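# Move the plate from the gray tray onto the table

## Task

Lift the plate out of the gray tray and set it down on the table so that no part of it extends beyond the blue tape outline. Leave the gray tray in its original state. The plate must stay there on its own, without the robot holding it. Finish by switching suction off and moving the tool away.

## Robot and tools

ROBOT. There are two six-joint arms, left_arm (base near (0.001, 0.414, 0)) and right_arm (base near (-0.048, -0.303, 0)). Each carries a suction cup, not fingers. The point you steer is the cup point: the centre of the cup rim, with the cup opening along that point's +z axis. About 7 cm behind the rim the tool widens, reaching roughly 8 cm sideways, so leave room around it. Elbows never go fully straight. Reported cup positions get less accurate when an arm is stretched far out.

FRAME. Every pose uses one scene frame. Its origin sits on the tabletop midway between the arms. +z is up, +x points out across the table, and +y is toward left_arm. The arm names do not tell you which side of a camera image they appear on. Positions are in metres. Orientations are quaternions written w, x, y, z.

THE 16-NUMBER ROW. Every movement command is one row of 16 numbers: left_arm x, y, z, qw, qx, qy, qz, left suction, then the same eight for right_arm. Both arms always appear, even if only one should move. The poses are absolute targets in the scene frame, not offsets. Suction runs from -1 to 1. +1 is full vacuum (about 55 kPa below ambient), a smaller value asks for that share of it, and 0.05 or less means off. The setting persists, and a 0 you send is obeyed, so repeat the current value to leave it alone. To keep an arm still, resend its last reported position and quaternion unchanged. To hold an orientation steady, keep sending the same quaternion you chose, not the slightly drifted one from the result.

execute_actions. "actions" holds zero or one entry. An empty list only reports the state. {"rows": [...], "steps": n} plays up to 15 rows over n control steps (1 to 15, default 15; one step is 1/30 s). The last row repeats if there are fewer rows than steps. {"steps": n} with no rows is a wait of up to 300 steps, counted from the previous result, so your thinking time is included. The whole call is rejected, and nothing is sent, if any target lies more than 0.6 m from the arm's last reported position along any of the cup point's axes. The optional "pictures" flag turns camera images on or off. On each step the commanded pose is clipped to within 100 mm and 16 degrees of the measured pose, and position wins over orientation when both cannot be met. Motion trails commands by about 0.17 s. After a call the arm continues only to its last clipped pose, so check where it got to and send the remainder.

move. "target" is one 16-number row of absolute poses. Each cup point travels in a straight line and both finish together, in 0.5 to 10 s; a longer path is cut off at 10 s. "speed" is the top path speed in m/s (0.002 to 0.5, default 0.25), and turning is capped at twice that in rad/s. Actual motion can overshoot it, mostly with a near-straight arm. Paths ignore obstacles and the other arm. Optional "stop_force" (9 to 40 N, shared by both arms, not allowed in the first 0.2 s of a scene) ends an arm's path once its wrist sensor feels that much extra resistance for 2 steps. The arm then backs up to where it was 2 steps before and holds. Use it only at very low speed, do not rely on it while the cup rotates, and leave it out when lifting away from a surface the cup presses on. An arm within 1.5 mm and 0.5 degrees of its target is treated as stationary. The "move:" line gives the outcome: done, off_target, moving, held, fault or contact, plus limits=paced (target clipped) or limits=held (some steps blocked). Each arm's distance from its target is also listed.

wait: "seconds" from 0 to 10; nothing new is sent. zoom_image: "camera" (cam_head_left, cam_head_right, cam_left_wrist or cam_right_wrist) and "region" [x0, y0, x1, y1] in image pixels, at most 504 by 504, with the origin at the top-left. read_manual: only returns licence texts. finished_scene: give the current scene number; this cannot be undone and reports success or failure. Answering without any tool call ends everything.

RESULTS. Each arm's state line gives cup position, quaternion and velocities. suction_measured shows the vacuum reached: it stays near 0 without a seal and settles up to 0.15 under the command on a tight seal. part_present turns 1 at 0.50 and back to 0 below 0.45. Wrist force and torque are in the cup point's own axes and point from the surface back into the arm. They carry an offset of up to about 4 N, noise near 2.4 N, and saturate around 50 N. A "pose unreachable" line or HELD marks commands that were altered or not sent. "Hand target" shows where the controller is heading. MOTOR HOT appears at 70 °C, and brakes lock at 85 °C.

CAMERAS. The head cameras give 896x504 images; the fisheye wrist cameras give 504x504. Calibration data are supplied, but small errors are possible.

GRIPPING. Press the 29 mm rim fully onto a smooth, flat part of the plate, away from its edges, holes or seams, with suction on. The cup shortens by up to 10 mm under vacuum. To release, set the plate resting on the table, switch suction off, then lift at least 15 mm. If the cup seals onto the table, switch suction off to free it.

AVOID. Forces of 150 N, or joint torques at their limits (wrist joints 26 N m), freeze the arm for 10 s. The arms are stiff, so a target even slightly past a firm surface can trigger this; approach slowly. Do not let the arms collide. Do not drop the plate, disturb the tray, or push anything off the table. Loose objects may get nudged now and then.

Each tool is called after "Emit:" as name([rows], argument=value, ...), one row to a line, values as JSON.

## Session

Emit:
execute_actions(actions=[])

Scene clock: 0.00 s of 4900.00 s.
left_arm: end_effector_position=(+0.4282, +0.4497, +0.2277) suction_measured=0.00 part_present=0 end_effector_quat_wxyz=(+0.000, -0.299, +0.954, +0.001) end_effector_velocity=(+0.001, -0.000, +0.001) end_effector_angular_velocity=(-0.001, -0.003, -0.001) | right_arm: end_effector_position=(+0.3803, -0.2891, +0.2268) suction_measured=0.00 part_present=0 end_effector_quat_wxyz=(-0.001, +0.243, +0.970, +0.000) end_effector_velocity=(-0.000, +0.000, -0.000) end_effector_angular_velocity=(+0.000, +0.001, -0.000)
Joint positions: left_arm=[-0.315 -1.724  2.042 -1.889 -1.569 -0.841] | right_arm=[-0.318 -1.723  2.043 -1.888 -1.571  0.206]
Joint velocities: left_arm=[-0.001 -0.    -0.001 -0.002 -0.     0.   ] | right_arm=[ 0.     0.001 -0.     0.    -0.     0.   ]
Wrist force (N, on the end effector, along its own x y z axes, offset not removed): no reading
Wrist torque (N m, same axes, about the end effector's origin, offset not removed): no reading
Hand target (left_arm): +0.428, +0.450, +0.228; +0.000, -0.299, +0.954, +0.001
Hand target (right_arm): +0.380, -0.289, +0.227; -0.001, +0.243, +0.970, +0.000
camera_calibration (this result's frames):
cam_left_wrist: T_world_to_cam=[[0.553037, -0.83309, -0.0105574, 0.149583], [-0.797095, -0.532745, 0.284294, 0.52905], [-0.242467, -0.14881, -0.958679, 0.489325], [0, 0, 0, 1]] pos_world=[0.457624, 0.479281, 0.320279]
cam_right_wrist: T_world_to_cam=[[-0.417964, -0.907765, 0.0356201, -0.101822], [-0.842892, 0.402124, 0.357531, 0.369498], [-0.338878, 0.119411, -0.933222, 0.478556], [0, 0, 0, 1]] pos_world=[0.431061, -0.29816, 0.318119]

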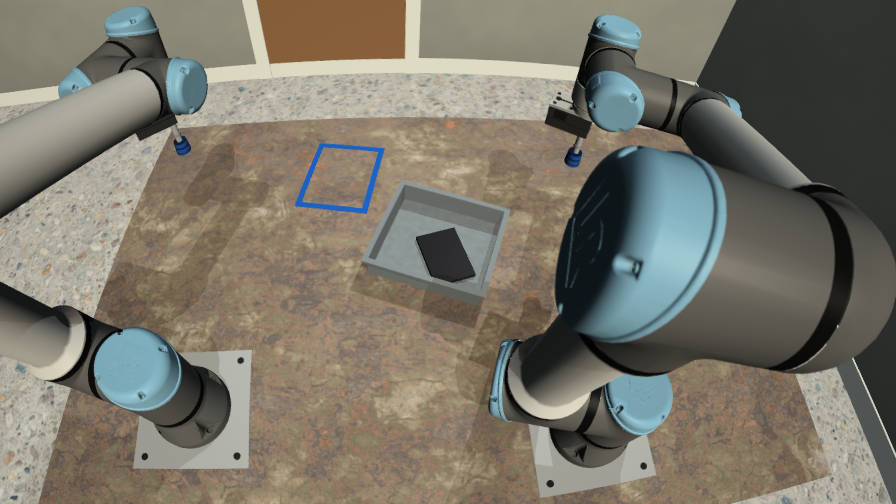

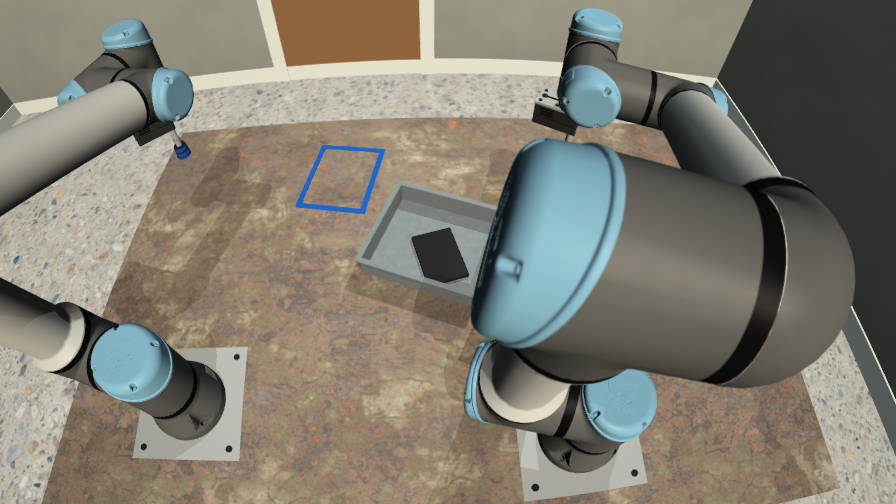

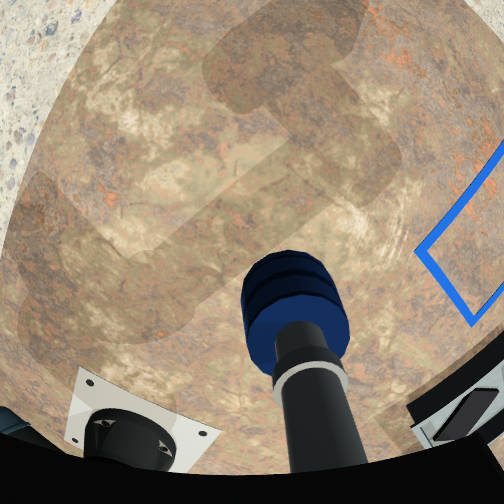

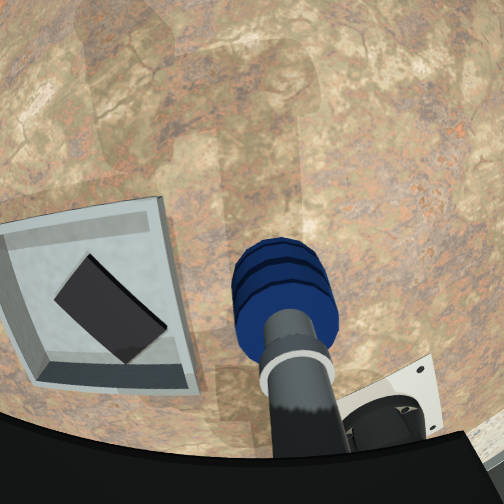

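Emit:
zoom_image(camera="cam_head_left", region=[280, 130, 530, 320])

Emit:
zoom_image(camera="cam_right_wrist", region=[0, 180, 240, 420])

Region (280, 130, 530, 320) of cam_head_left's 896x504 image, scaled by 2.016, with more detail than that image has; it fills the top 383 rows of this view, and the rest is white.

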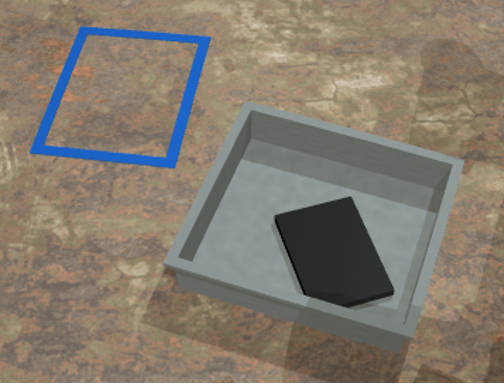

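Region (0, 180, 240, 420) of cam_right_wrist's 504x504 image, scaled by 2.100, with more detail than that image has.

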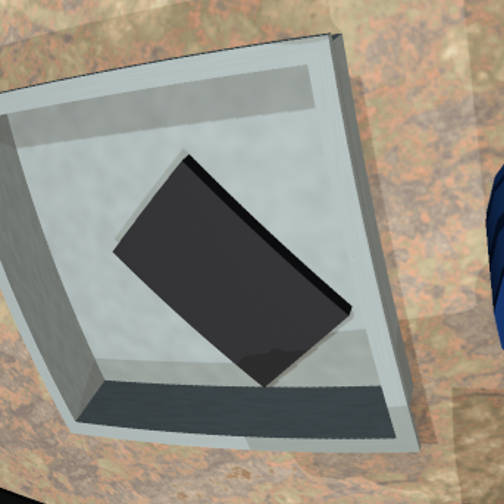

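Emit:
move(target=[0.428,0.450,0.228,0,-0.299,0.954,0.001,0,0.322,-0.068,0.07,-0.001,0.243,0.970,0,0], speed=0.25)

Scene clock: 35.97 s of 4900.00 s.
left_arm: end_effector_position=(+0.4280, +0.4500, +0.2280) suction_measured=0.00 part_present=0 end_effector_quat_wxyz=(+0.000, -0.299, +0.954, +0.001) end_effector_velocity=(+0.000, +0.000, +0.000) end_effector_angular_velocity=(+0.002, -0.001, +0.001) | right_arm: end_effector_position=(+0.3221, -0.0685, +0.0702) suction_measured=0.00 part_present=0 end_effector_quat_wxyz=(-0.001, +0.243, +0.970, -0.001) end_effector_velocity=(+0.000, +0.001, -0.000) end_effector_angular_velocity=(-0.000, -0.002, -0.000)
Joint positions: left_arm=[-0.314 -1.724  2.041 -1.887 -1.569 -0.841] | right_arm=[ 0.223 -1.463  2.267 -2.373 -1.571  0.746]
Joint velocities: left_arm=[ 0.    -0.    -0.    -0.     0.002 -0.001] | right_arm=[ 0.003  0.003 -0.001 -0.004 -0.001  0.003]
Wrist force (N, on the end effector, along its own x y z axes, offset not removed): left_arm=[-1.1 -0.4 -0.5] | right_arm=[-1.7 1.1 -2.7]
Wrist torque (N m, same axes, about the end effector's origin, offset not removed): left_arm=[0.03 0.11 0.06] | right_arm=[0.06 0.21 0.02]
Hand target (left_arm): +0.428, +0.450, +0.228; -0.000, -0.299, +0.954, +0.001
Hand target (right_arm): +0.322, -0.068, +0.070; -0.001, +0.243, +0.970, -0.001
Off the commanded pose (left_arm): 0.000 m, 0 deg.
Off the commanded pose (right_arm): 0.001 m, 0 deg.
After step 90, 31.23 s passed at rest.
move: done
camera_calibration (this result's frames):
cam_left_wrist: T_world_to_cam=[[0.55391, -0.832499, -0.0114011, 0.149537], [-0.796209, -0.533667, 0.285045, 0.528807], [-0.243384, -0.148812, -0.958446, 0.489948], [0, 0, 0, 1]] pos_world=[0.457457, 0.479606, 0.32056]
cam_right_wrist: T_world_to_cam=[[-0.417795, -0.907784, 0.0370961, 0.0795021], [-0.843035, 0.402571, 0.356692, 0.287887], [-0.338733, 0.117751, -0.933485, 0.286197], [0, 0, 0, 1]] pos_world=[0.372858, -0.0774239, 0.161525]

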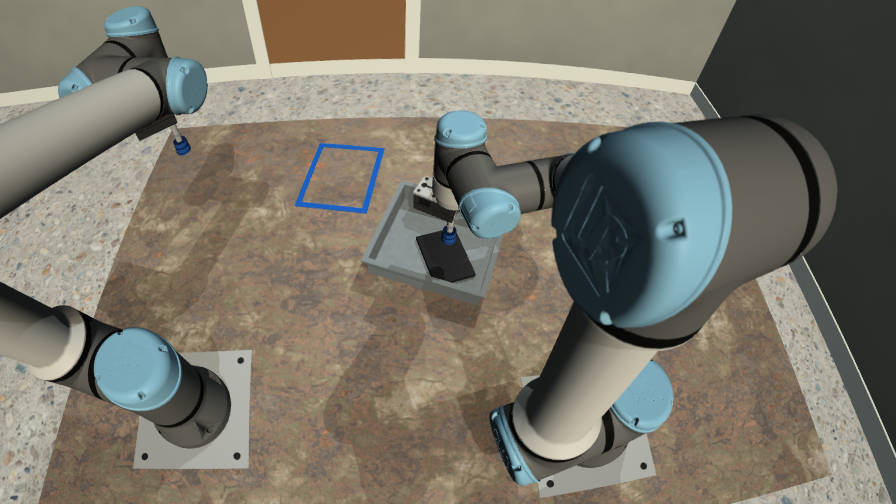

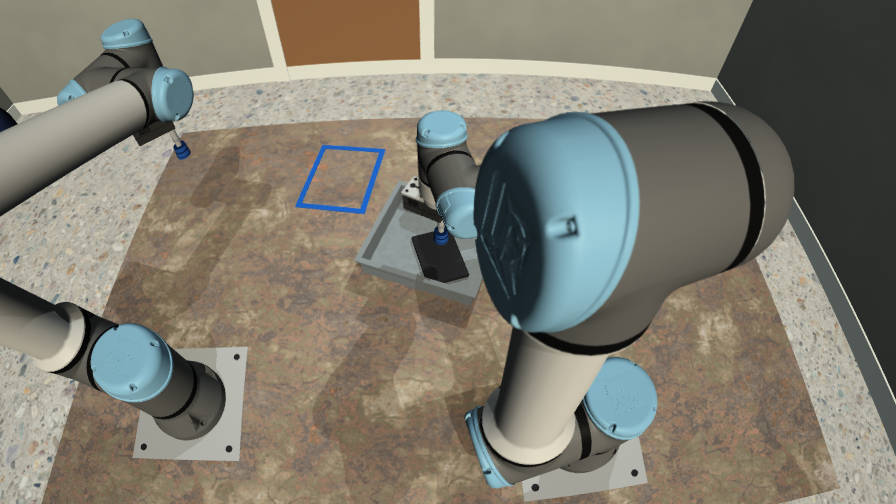

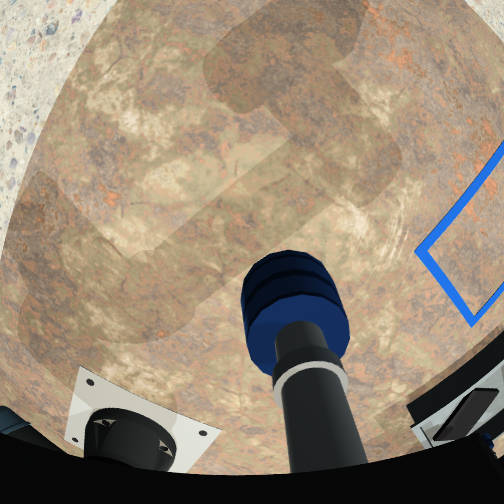

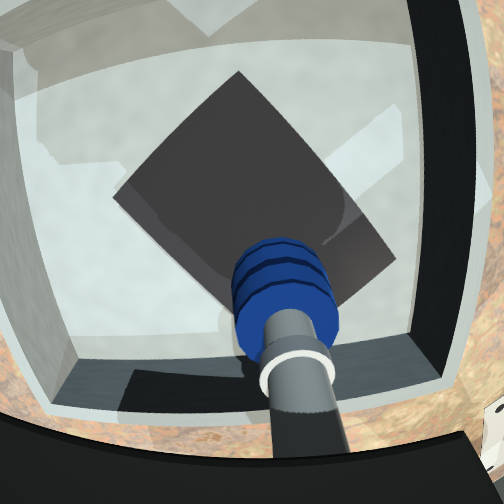

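Emit:
move(target=[0.428,0.450,0.228,0,-0.299,0.954,0.001,0,0.327,-0.066,0.025,-0.001,0.243,0.970,0,1], speed=0.08)

Emit:
move(target=[0.428,0.450,0.228,0,-0.299,0.954,0.001,0,0.327,-0.066,0.006,-0.001,0.243,0.970,0,1], speed=0.008, stop_force=10)

Scene clock: 49.53 s of 4900.00 s.
left_arm: end_effector_position=(+0.4280, +0.4500, +0.2280) suction_measured=0.00 part_present=0 end_effector_quat_wxyz=(+0.000, -0.299, +0.954, +0.001) end_effector_velocity=(-0.001, -0.000, -0.001) end_effector_angular_velocity=(-0.001, +0.002, +0.002) | right_arm: end_effector_position=(+0.3269, -0.0660, +0.0252) suction_measured=0.00 part_present=0 end_effector_quat_wxyz=(-0.001, +0.243, +0.970, -0.000) end_effector_velocity=(+0.000, +0.000, -0.002) end_effector_angular_velocity=(-0.000, +0.001, +0.001)
Joint positions: left_arm=[-0.314 -1.724  2.041 -1.887 -1.569 -0.841] | right_arm=[ 0.225 -1.344  2.295 -2.52  -1.57   0.748]
Joint velocities: left_arm=[ 0.    -0.     0.001  0.001 -0.001 -0.002] | right_arm=[ 0.     0.005  0.    -0.004 -0.    -0.001]
Wrist force (N, on the end effector, along its own x y z axes, offset not removed): left_arm=[-0.4 -0.5 -3.4] | right_arm=[-1.1 0.4 -1.2]
Wrist torque (N m, same axes, about the end effector's origin, offset not removed): left_arm=[0.07 -0.02 0.03] | right_arm=[0.13 0.16 0.04]
Hand target (left_arm): +0.428, +0.450, +0.228; -0.000, -0.299, +0.954, +0.001
Hand target (right_arm): +0.327, -0.066, +0.025; -0.001, +0.243, +0.970, -0.000
Off the commanded pose (left_arm): 0.000 m, 0 deg.
Off the commanded pose (right_arm): 0.000 m, 0 deg.
After step 90, 9.53 s passed at rest.
move: done
camera_calibration (this result's frames):
cam_left_wrist: T_world_to_cam=[[0.553912, -0.832497, -0.0113949, 0.149533], [-0.796207, -0.533667, 0.28505, 0.528805], [-0.243385, -0.14882, -0.958445, 0.489953], [0, 0, 0, 1]] pos_world=[0.457457, 0.479606, 0.32056]
cam_right_wrist: T_world_to_cam=[[-0.417827, -0.907818, 0.035887, 0.0854758], [-0.843083, 0.402147, 0.357055, 0.306981], [-0.338573, 0.118932, -0.933394, 0.24553], [0, 0, 0, 1]] pos_world=[0.377654, -0.0750563, 0.1165]

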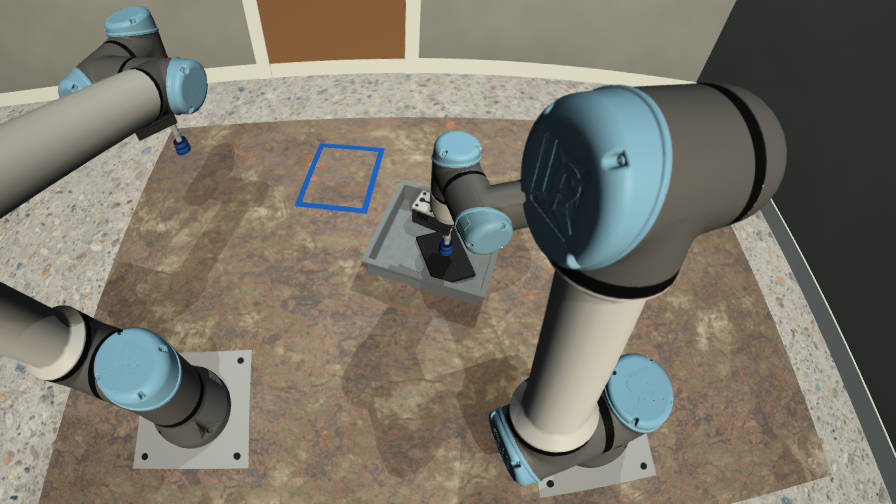

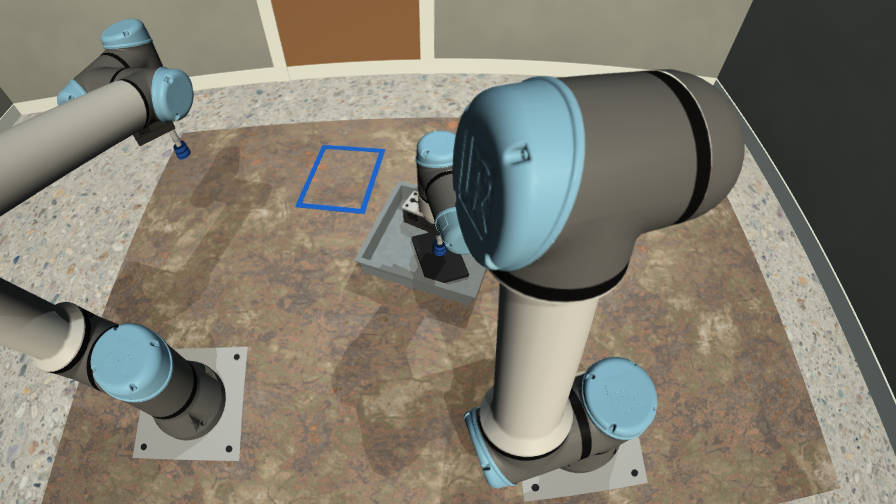

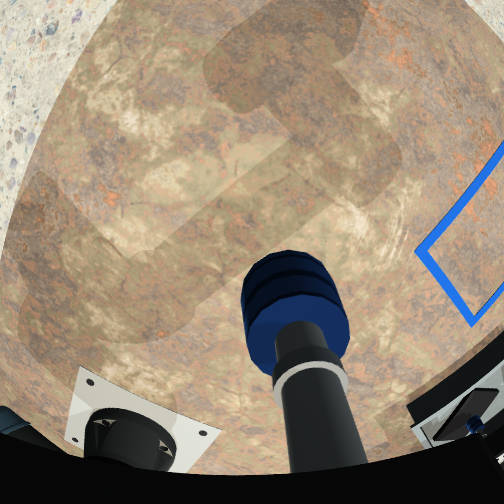

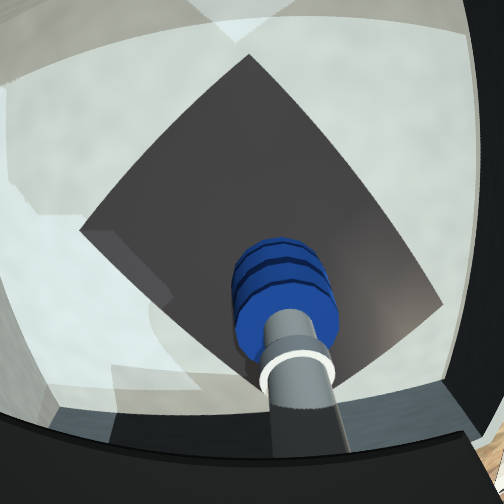

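Scene clock: 52.17 s of 4900.00 s.
left_arm: end_effector_position=(+0.4280, +0.4500, +0.2280) suction_measured=0.00 part_present=0 end_effector_quat_wxyz=(+0.000, -0.299, +0.954, +0.001) end_effector_velocity=(-0.000, -0.000, -0.000) end_effector_angular_velocity=(+0.000, +0.002, -0.000) | right_arm: end_effector_position=(+0.3270, -0.0660, +0.0062) suction_measured=0.99 part_present=1 end_effector_quat_wxyz=(-0.001, +0.243, +0.970, -0.000) end_effector_velocity=(-0.000, -0.000, -0.002) end_effector_angular_velocity=(-0.001, +0.001, -0.000)
Joint positions: left_arm=[-0.314 -1.724  2.041 -1.887 -1.569 -0.841] | right_arm=[ 0.225 -1.294  2.308 -2.583 -1.57   0.748]
Joint velocities: left_arm=[-0.     0.001 -0.001  0.002 -0.    -0.   ] | right_arm=[ 0.     0.004  0.001 -0.004 -0.     0.   ]
Wrist force (N, on the end effector, along its own x y z axes, offset not removed): left_arm=[-1.2 -1.4 -1.2] | right_arm=[0.2 0.2 -2.1]
Wrist torque (N m, same axes, about the end effector's origin, offset not removed): left_arm=[-0.05 0.09 0.03] | right_arm=[0.08 0.02 -0.02]
Hand target (left_arm): +0.428, +0.450, +0.228; -0.000, -0.299, +0.954, +0.001
Hand target (right_arm): +0.327, -0.066, +0.006; -0.001, +0.243, +0.970, -0.000
Off the commanded pose (left_arm): 0.000 m, 0 deg.
Off the commanded pose (right_arm): 0.000 m, 0 deg.
move: done
camera_calibration (this result's frames):
cam_left_wrist: T_world_to_cam=[[0.553912, -0.832497, -0.0113947, 0.149533], [-0.796207, -0.533667, 0.28505, 0.528805], [-0.243385, -0.14882, -0.958445, 0.489953], [0, 0, 0, 1]] pos_world=[0.457457, 0.479606, 0.320561]
cam_right_wrist: T_world_to_cam=[[-0.417829, -0.907817, 0.0358719, 0.0862053], [-0.843087, 0.402145, 0.357049, 0.313811], [-0.338561, 0.118942, -0.933397, 0.227757], [0, 0, 0, 1]] pos_world=[0.377699, -0.0750289, 0.0974498]

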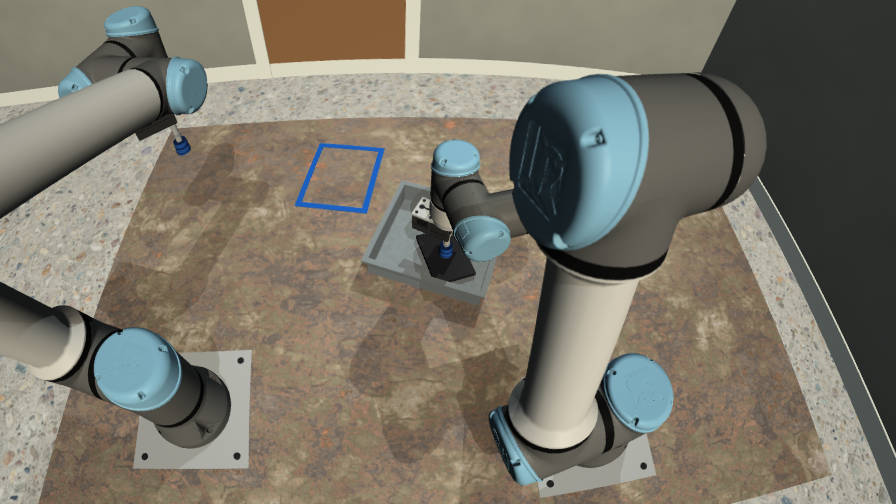

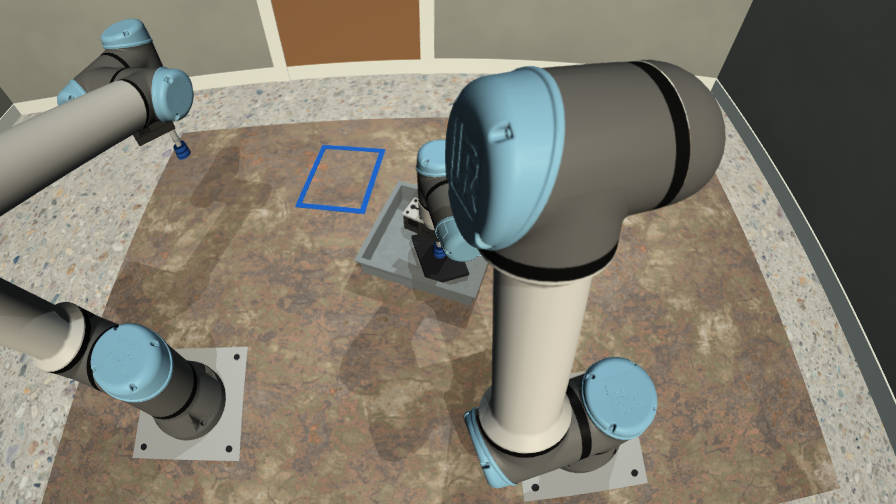

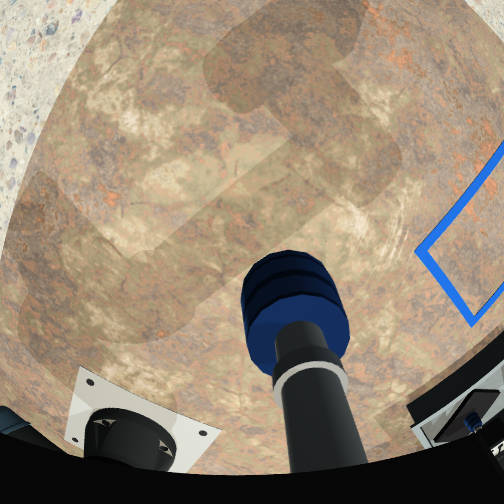

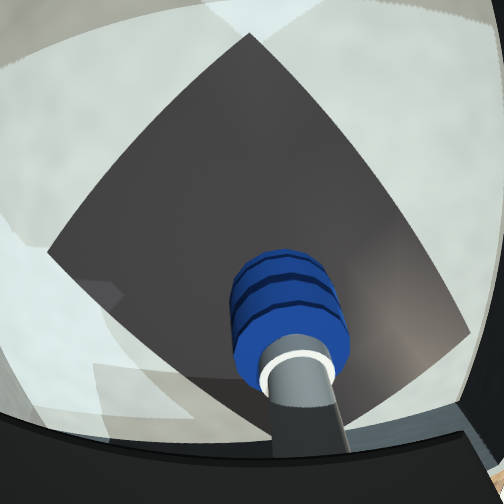

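Lift slightly away from the near and right walls, then carry over.

Emit:
move(target=[0.428,0.450,0.228,0,-0.299,0.954,0.001,0,0.345,-0.055,0.09,-0.001,0.243,0.970,0,1], speed=0.09)

Emit:
move(target=[0.428,0.450,0.228,0,-0.299,0.954,0.001,0,0.575,0.168,0.085,-0.001,0.465,0.885,0,1], speed=0.2)

Emit:
move(target=[0.428,0.450,0.228,0,-0.299,0.954,0.001,0,0.575,0.168,0.015,-0.001,0.465,0.885,0,1], speed=0.08)

Scene clock: 63.43 s of 4900.00 s.
left_arm: end_effector_position=(+0.4280, +0.4500, +0.2280) suction_measured=0.00 part_present=0 end_effector_quat_wxyz=(+0.000, -0.299, +0.954, +0.001) end_effector_velocity=(+0.000, +0.000, +0.000) end_effector_angular_velocity=(+0.000, -0.000, +0.001) | right_arm: end_effector_position=(+0.3450, -0.0550, +0.0897) suction_measured=0.98 part_present=1 end_effector_quat_wxyz=(-0.001, +0.243, +0.970, +0.000) end_effector_velocity=(+0.001, +0.000, +0.003) end_effector_angular_velocity=(+0.001, -0.003, +0.000)
Joint positions: left_arm=[-0.314 -1.724  2.041 -1.887 -1.569 -0.841] | right_arm=[ 0.238 -1.444  2.176 -2.301 -1.57   0.762]
Joint velocities: left_arm=[ 0.001  0.    -0.001  0.001  0.    -0.   ] | right_arm=[ 0.    -0.004 -0.004  0.005 -0.     0.   ]
Wrist force (N, on the end effector, along its own x y z axes, offset not removed): left_arm=[-0.4 -2.0 -0.8] | right_arm=[0.7 1.9 -2.2]
Wrist torque (N m, same axes, about the end effector's origin, offset not removed): left_arm=[-0.13 0.00 -0.02] | right_arm=[0.29 -0.12 -0.09]
Hand target (left_arm): +0.428, +0.450, +0.228; -0.000, -0.299, +0.954, +0.001
Hand target (right_arm): +0.345, -0.055, +0.090; -0.001, +0.243, +0.970, -0.000
Off the commanded pose (left_arm): 0.000 m, 0 deg.
Off the commanded pose (right_arm): 0.000 m, 0 deg.
move: done
camera_calibration (this result's frames):
cam_left_wrist: T_world_to_cam=[[0.553912, -0.832497, -0.0113948, 0.149533], [-0.796207, -0.533667, 0.28505, 0.528805], [-0.243385, -0.14882, -0.958445, 0.489953], [0, 0, 0, 1]] pos_world=[0.457457, 0.479606, 0.320561]
cam_right_wrist: T_world_to_cam=[[-0.41783, -0.90782, 0.0357998, 0.100727], [-0.843101, 0.402122, 0.35704, 0.294785], [-0.338524, 0.118999, -0.933403, 0.310572], [0, 0, 0, 1]] pos_world=[0.395756, -0.0640551, 0.181033]

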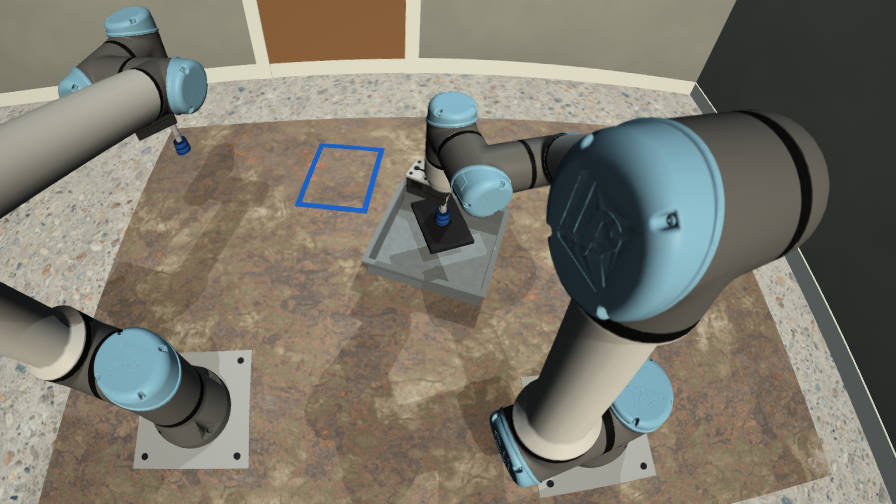

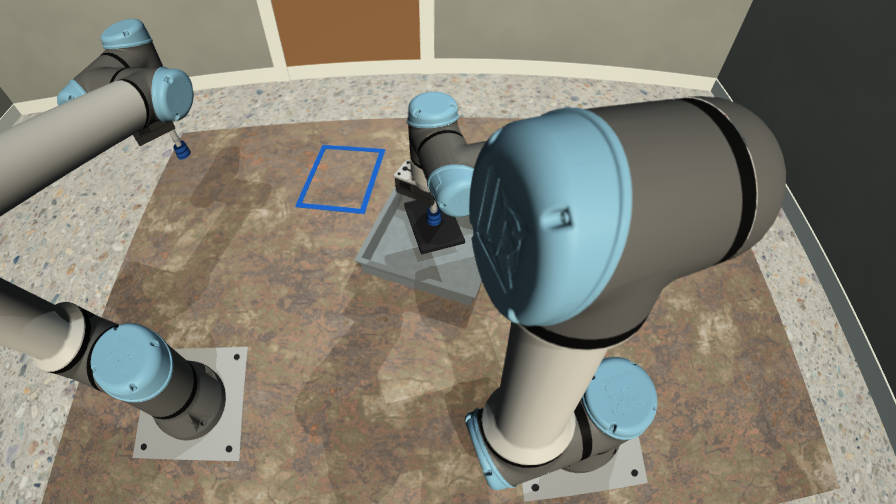

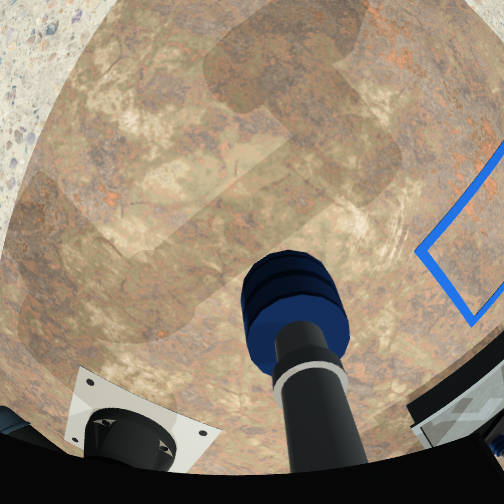

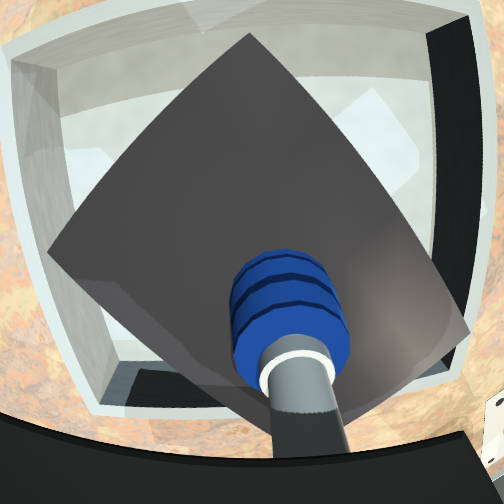

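Scene clock: 65.63 s of 4900.00 s.
left_arm: end_effector_position=(+0.4280, +0.4500, +0.2280) suction_measured=0.00 part_present=0 end_effector_quat_wxyz=(+0.000, -0.299, +0.954, +0.001) end_effector_velocity=(-0.000, -0.000, -0.000) end_effector_angular_velocity=(-0.001, +0.000, -0.001) | right_arm: end_effector_position=(+0.5754, +0.1674, +0.0850) suction_measured=0.99 part_present=1 end_effector_quat_wxyz=(-0.001, +0.465, +0.885, -0.000) end_effector_velocity=(+0.001, +0.001, +0.000) end_effector_angular_velocity=(-0.002, +0.002, -0.001)
Joint positions: left_arm=[-0.314 -1.724  2.041 -1.887 -1.569 -0.841] | right_arm=[ 0.442 -0.773  1.144 -1.941 -1.57   1.442]
Joint velocities: left_arm=[ 0.     0.     0.001 -0.001 -0.001  0.001] | right_arm=[ 0.     0.005 -0.01   0.007 -0.001  0.002]
Wrist force (N, on the end effector, along its own x y z axes, offset not removed): left_arm=[-1.5 0.0 -1.4] | right_arm=[1.1 2.6 -2.2]
Wrist torque (N m, same axes, about the end effector's origin, offset not removed): left_arm=[0.17 0.14 0.05] | right_arm=[0.42 -0.21 -0.03]
Hand target (left_arm): +0.428, +0.450, +0.228; -0.000, -0.299, +0.954, +0.001
Hand target (right_arm): +0.576, +0.168, +0.085; -0.001, +0.465, +0.885, -0.000
Off the commanded pose (left_arm): 0.000 m, 0 deg.
Off the commanded pose (right_arm): 0.001 m, 0 deg.
move: done
camera_calibration (this result's frames):
cam_left_wrist: T_world_to_cam=[[0.553912, -0.832497, -0.0113949, 0.149533], [-0.796207, -0.533667, 0.28505, 0.528805], [-0.243385, -0.14882, -0.958445, 0.489953], [0, 0, 0, 1]] pos_world=[0.457457, 0.479606, 0.320561]
cam_right_wrist: T_world_to_cam=[[-0.787655, -0.615046, 0.0362894, 0.562848], [-0.564765, 0.744295, 0.356462, 0.183855], [-0.246251, 0.260275, -0.933605, 0.28094], [0, 0, 0, 1]] pos_world=[0.616347, 0.136213, 0.176325]

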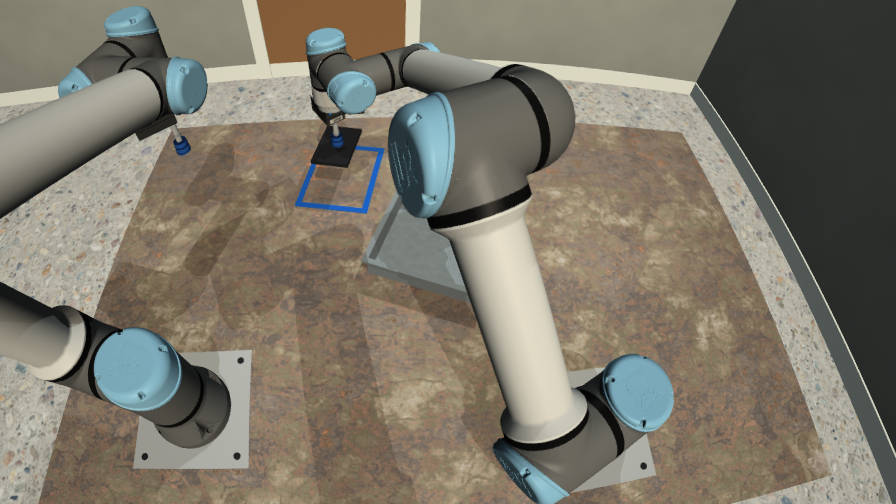

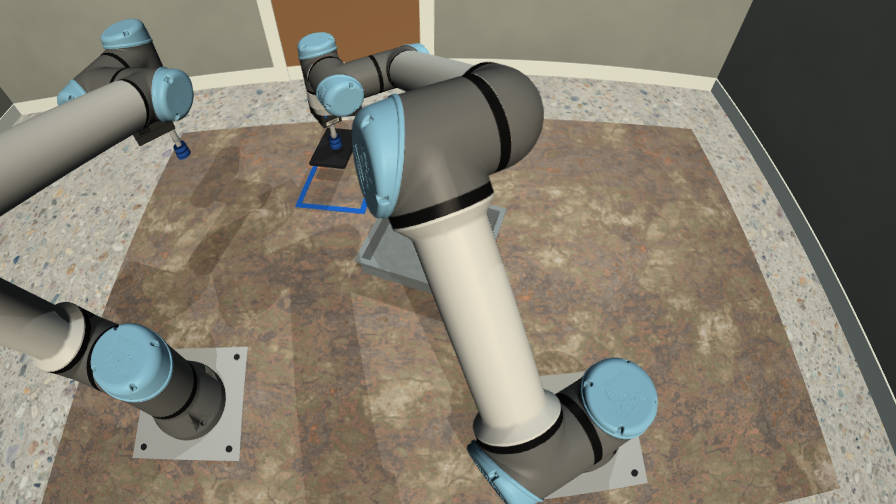

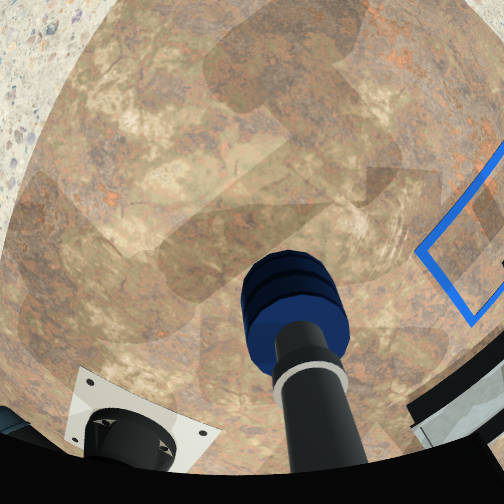

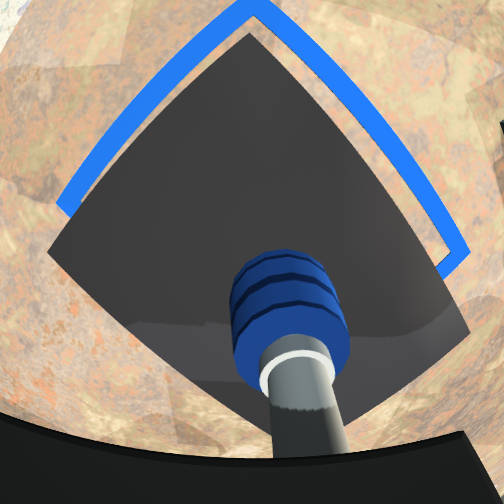

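Scene clock: 66.93 s of 4900.00 s.
left_arm: end_effector_position=(+0.4280, +0.4500, +0.2280) suction_measured=0.00 part_present=0 end_effector_quat_wxyz=(+0.000, -0.299, +0.954, +0.001) end_effector_velocity=(-0.000, +0.000, -0.001) end_effector_angular_velocity=(+0.002, +0.001, +0.002) | right_arm: end_effector_position=(+0.5750, +0.1680, +0.0152) suction_measured=0.99 part_present=1 end_effector_quat_wxyz=(-0.001, +0.465, +0.885, -0.000) end_effector_velocity=(-0.001, -0.000, -0.002) end_effector_angular_velocity=(-0.001, +0.002, -0.000)
Joint positions: left_arm=[-0.314 -1.724  2.041 -1.887 -1.569 -0.841] | right_arm=[ 0.442 -0.698  1.199 -2.07  -1.569  1.443]
Joint velocities: left_arm=[ 0.     0.     0.001  0.     0.001 -0.002] | right_arm=[ 0.     0.002  0.002 -0.002 -0.     0.   ]
Wrist force (N, on the end effector, along its own x y z axes, offset not removed): left_arm=[0.1 -0.6 -0.9] | right_arm=[-0.4 0.3 -1.1]
Wrist torque (N m, same axes, about the end effector's origin, offset not removed): left_arm=[0.02 -0.06 0.03] | right_arm=[0.12 0.01 0.05]
Hand target (left_arm): +0.428, +0.450, +0.228; -0.000, -0.299, +0.954, +0.001
Hand target (right_arm): +0.575, +0.168, +0.015; -0.001, +0.465, +0.885, -0.000
Off the commanded pose (left_arm): 0.000 m, 0 deg.
Off the commanded pose (right_arm): 0.000 m, 0 deg.
move: done
camera_calibration (this result's frames):
cam_left_wrist: T_world_to_cam=[[0.553912, -0.832497, -0.0113949, 0.149533], [-0.796207, -0.533667, 0.28505, 0.528805], [-0.243385, -0.14882, -0.958445, 0.489953], [0, 0, 0, 1]] pos_world=[0.457457, 0.479606, 0.320561]
cam_right_wrist: T_world_to_cam=[[-0.787746, -0.614929, 0.0363189, 0.565383], [-0.564531, 0.744263, 0.356899, 0.207918], [-0.246499, 0.260643, -0.933437, 0.215615], [0, 0, 0, 1]] pos_world=[0.615903, 0.136727, 0.106523]

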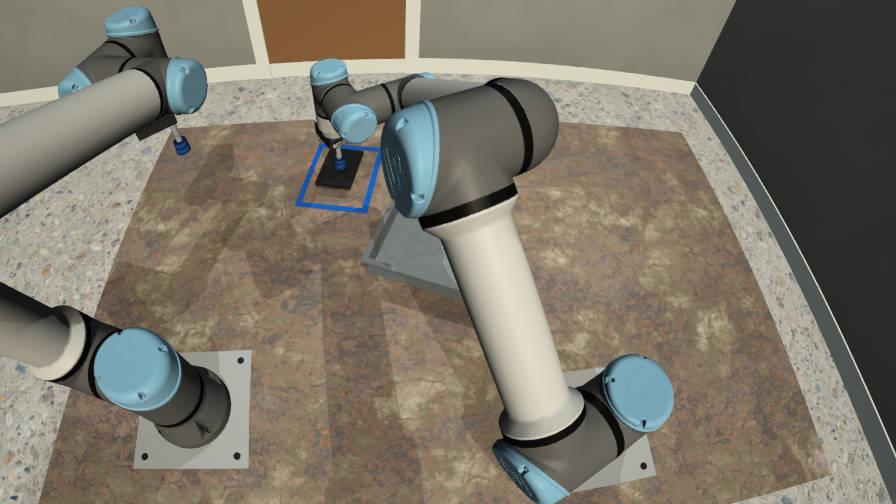

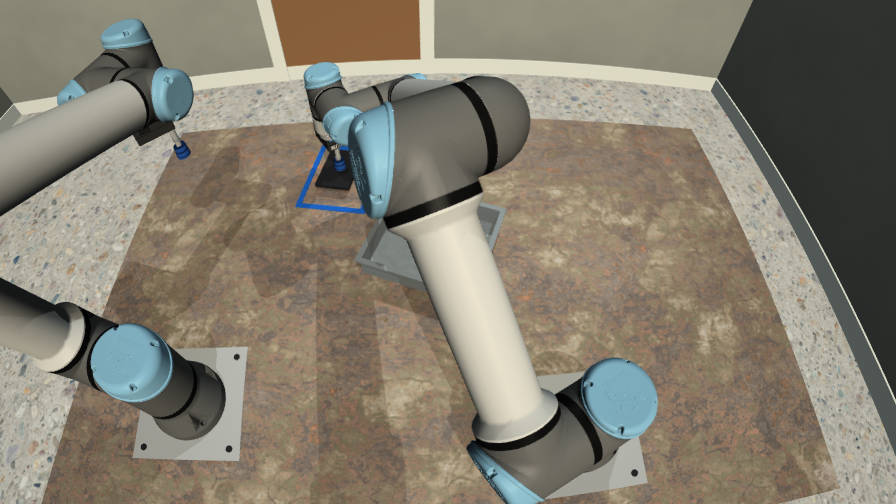

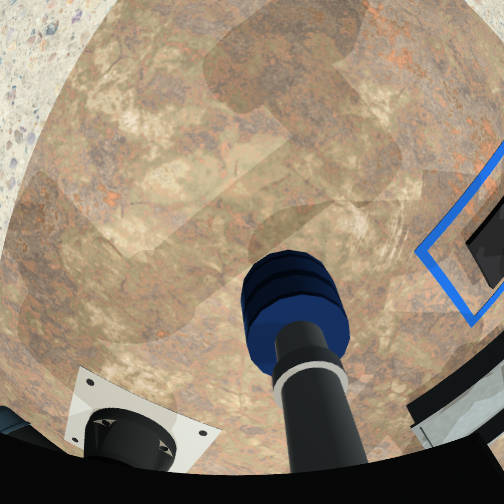

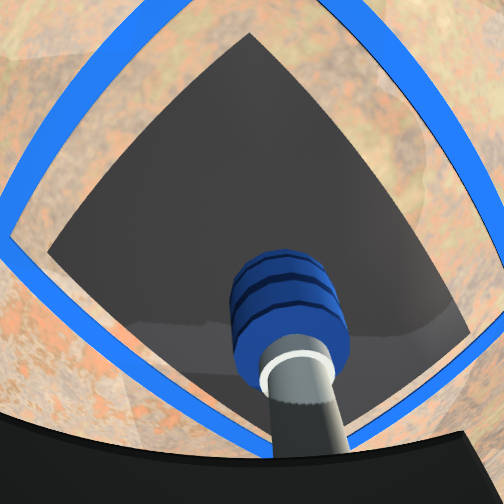

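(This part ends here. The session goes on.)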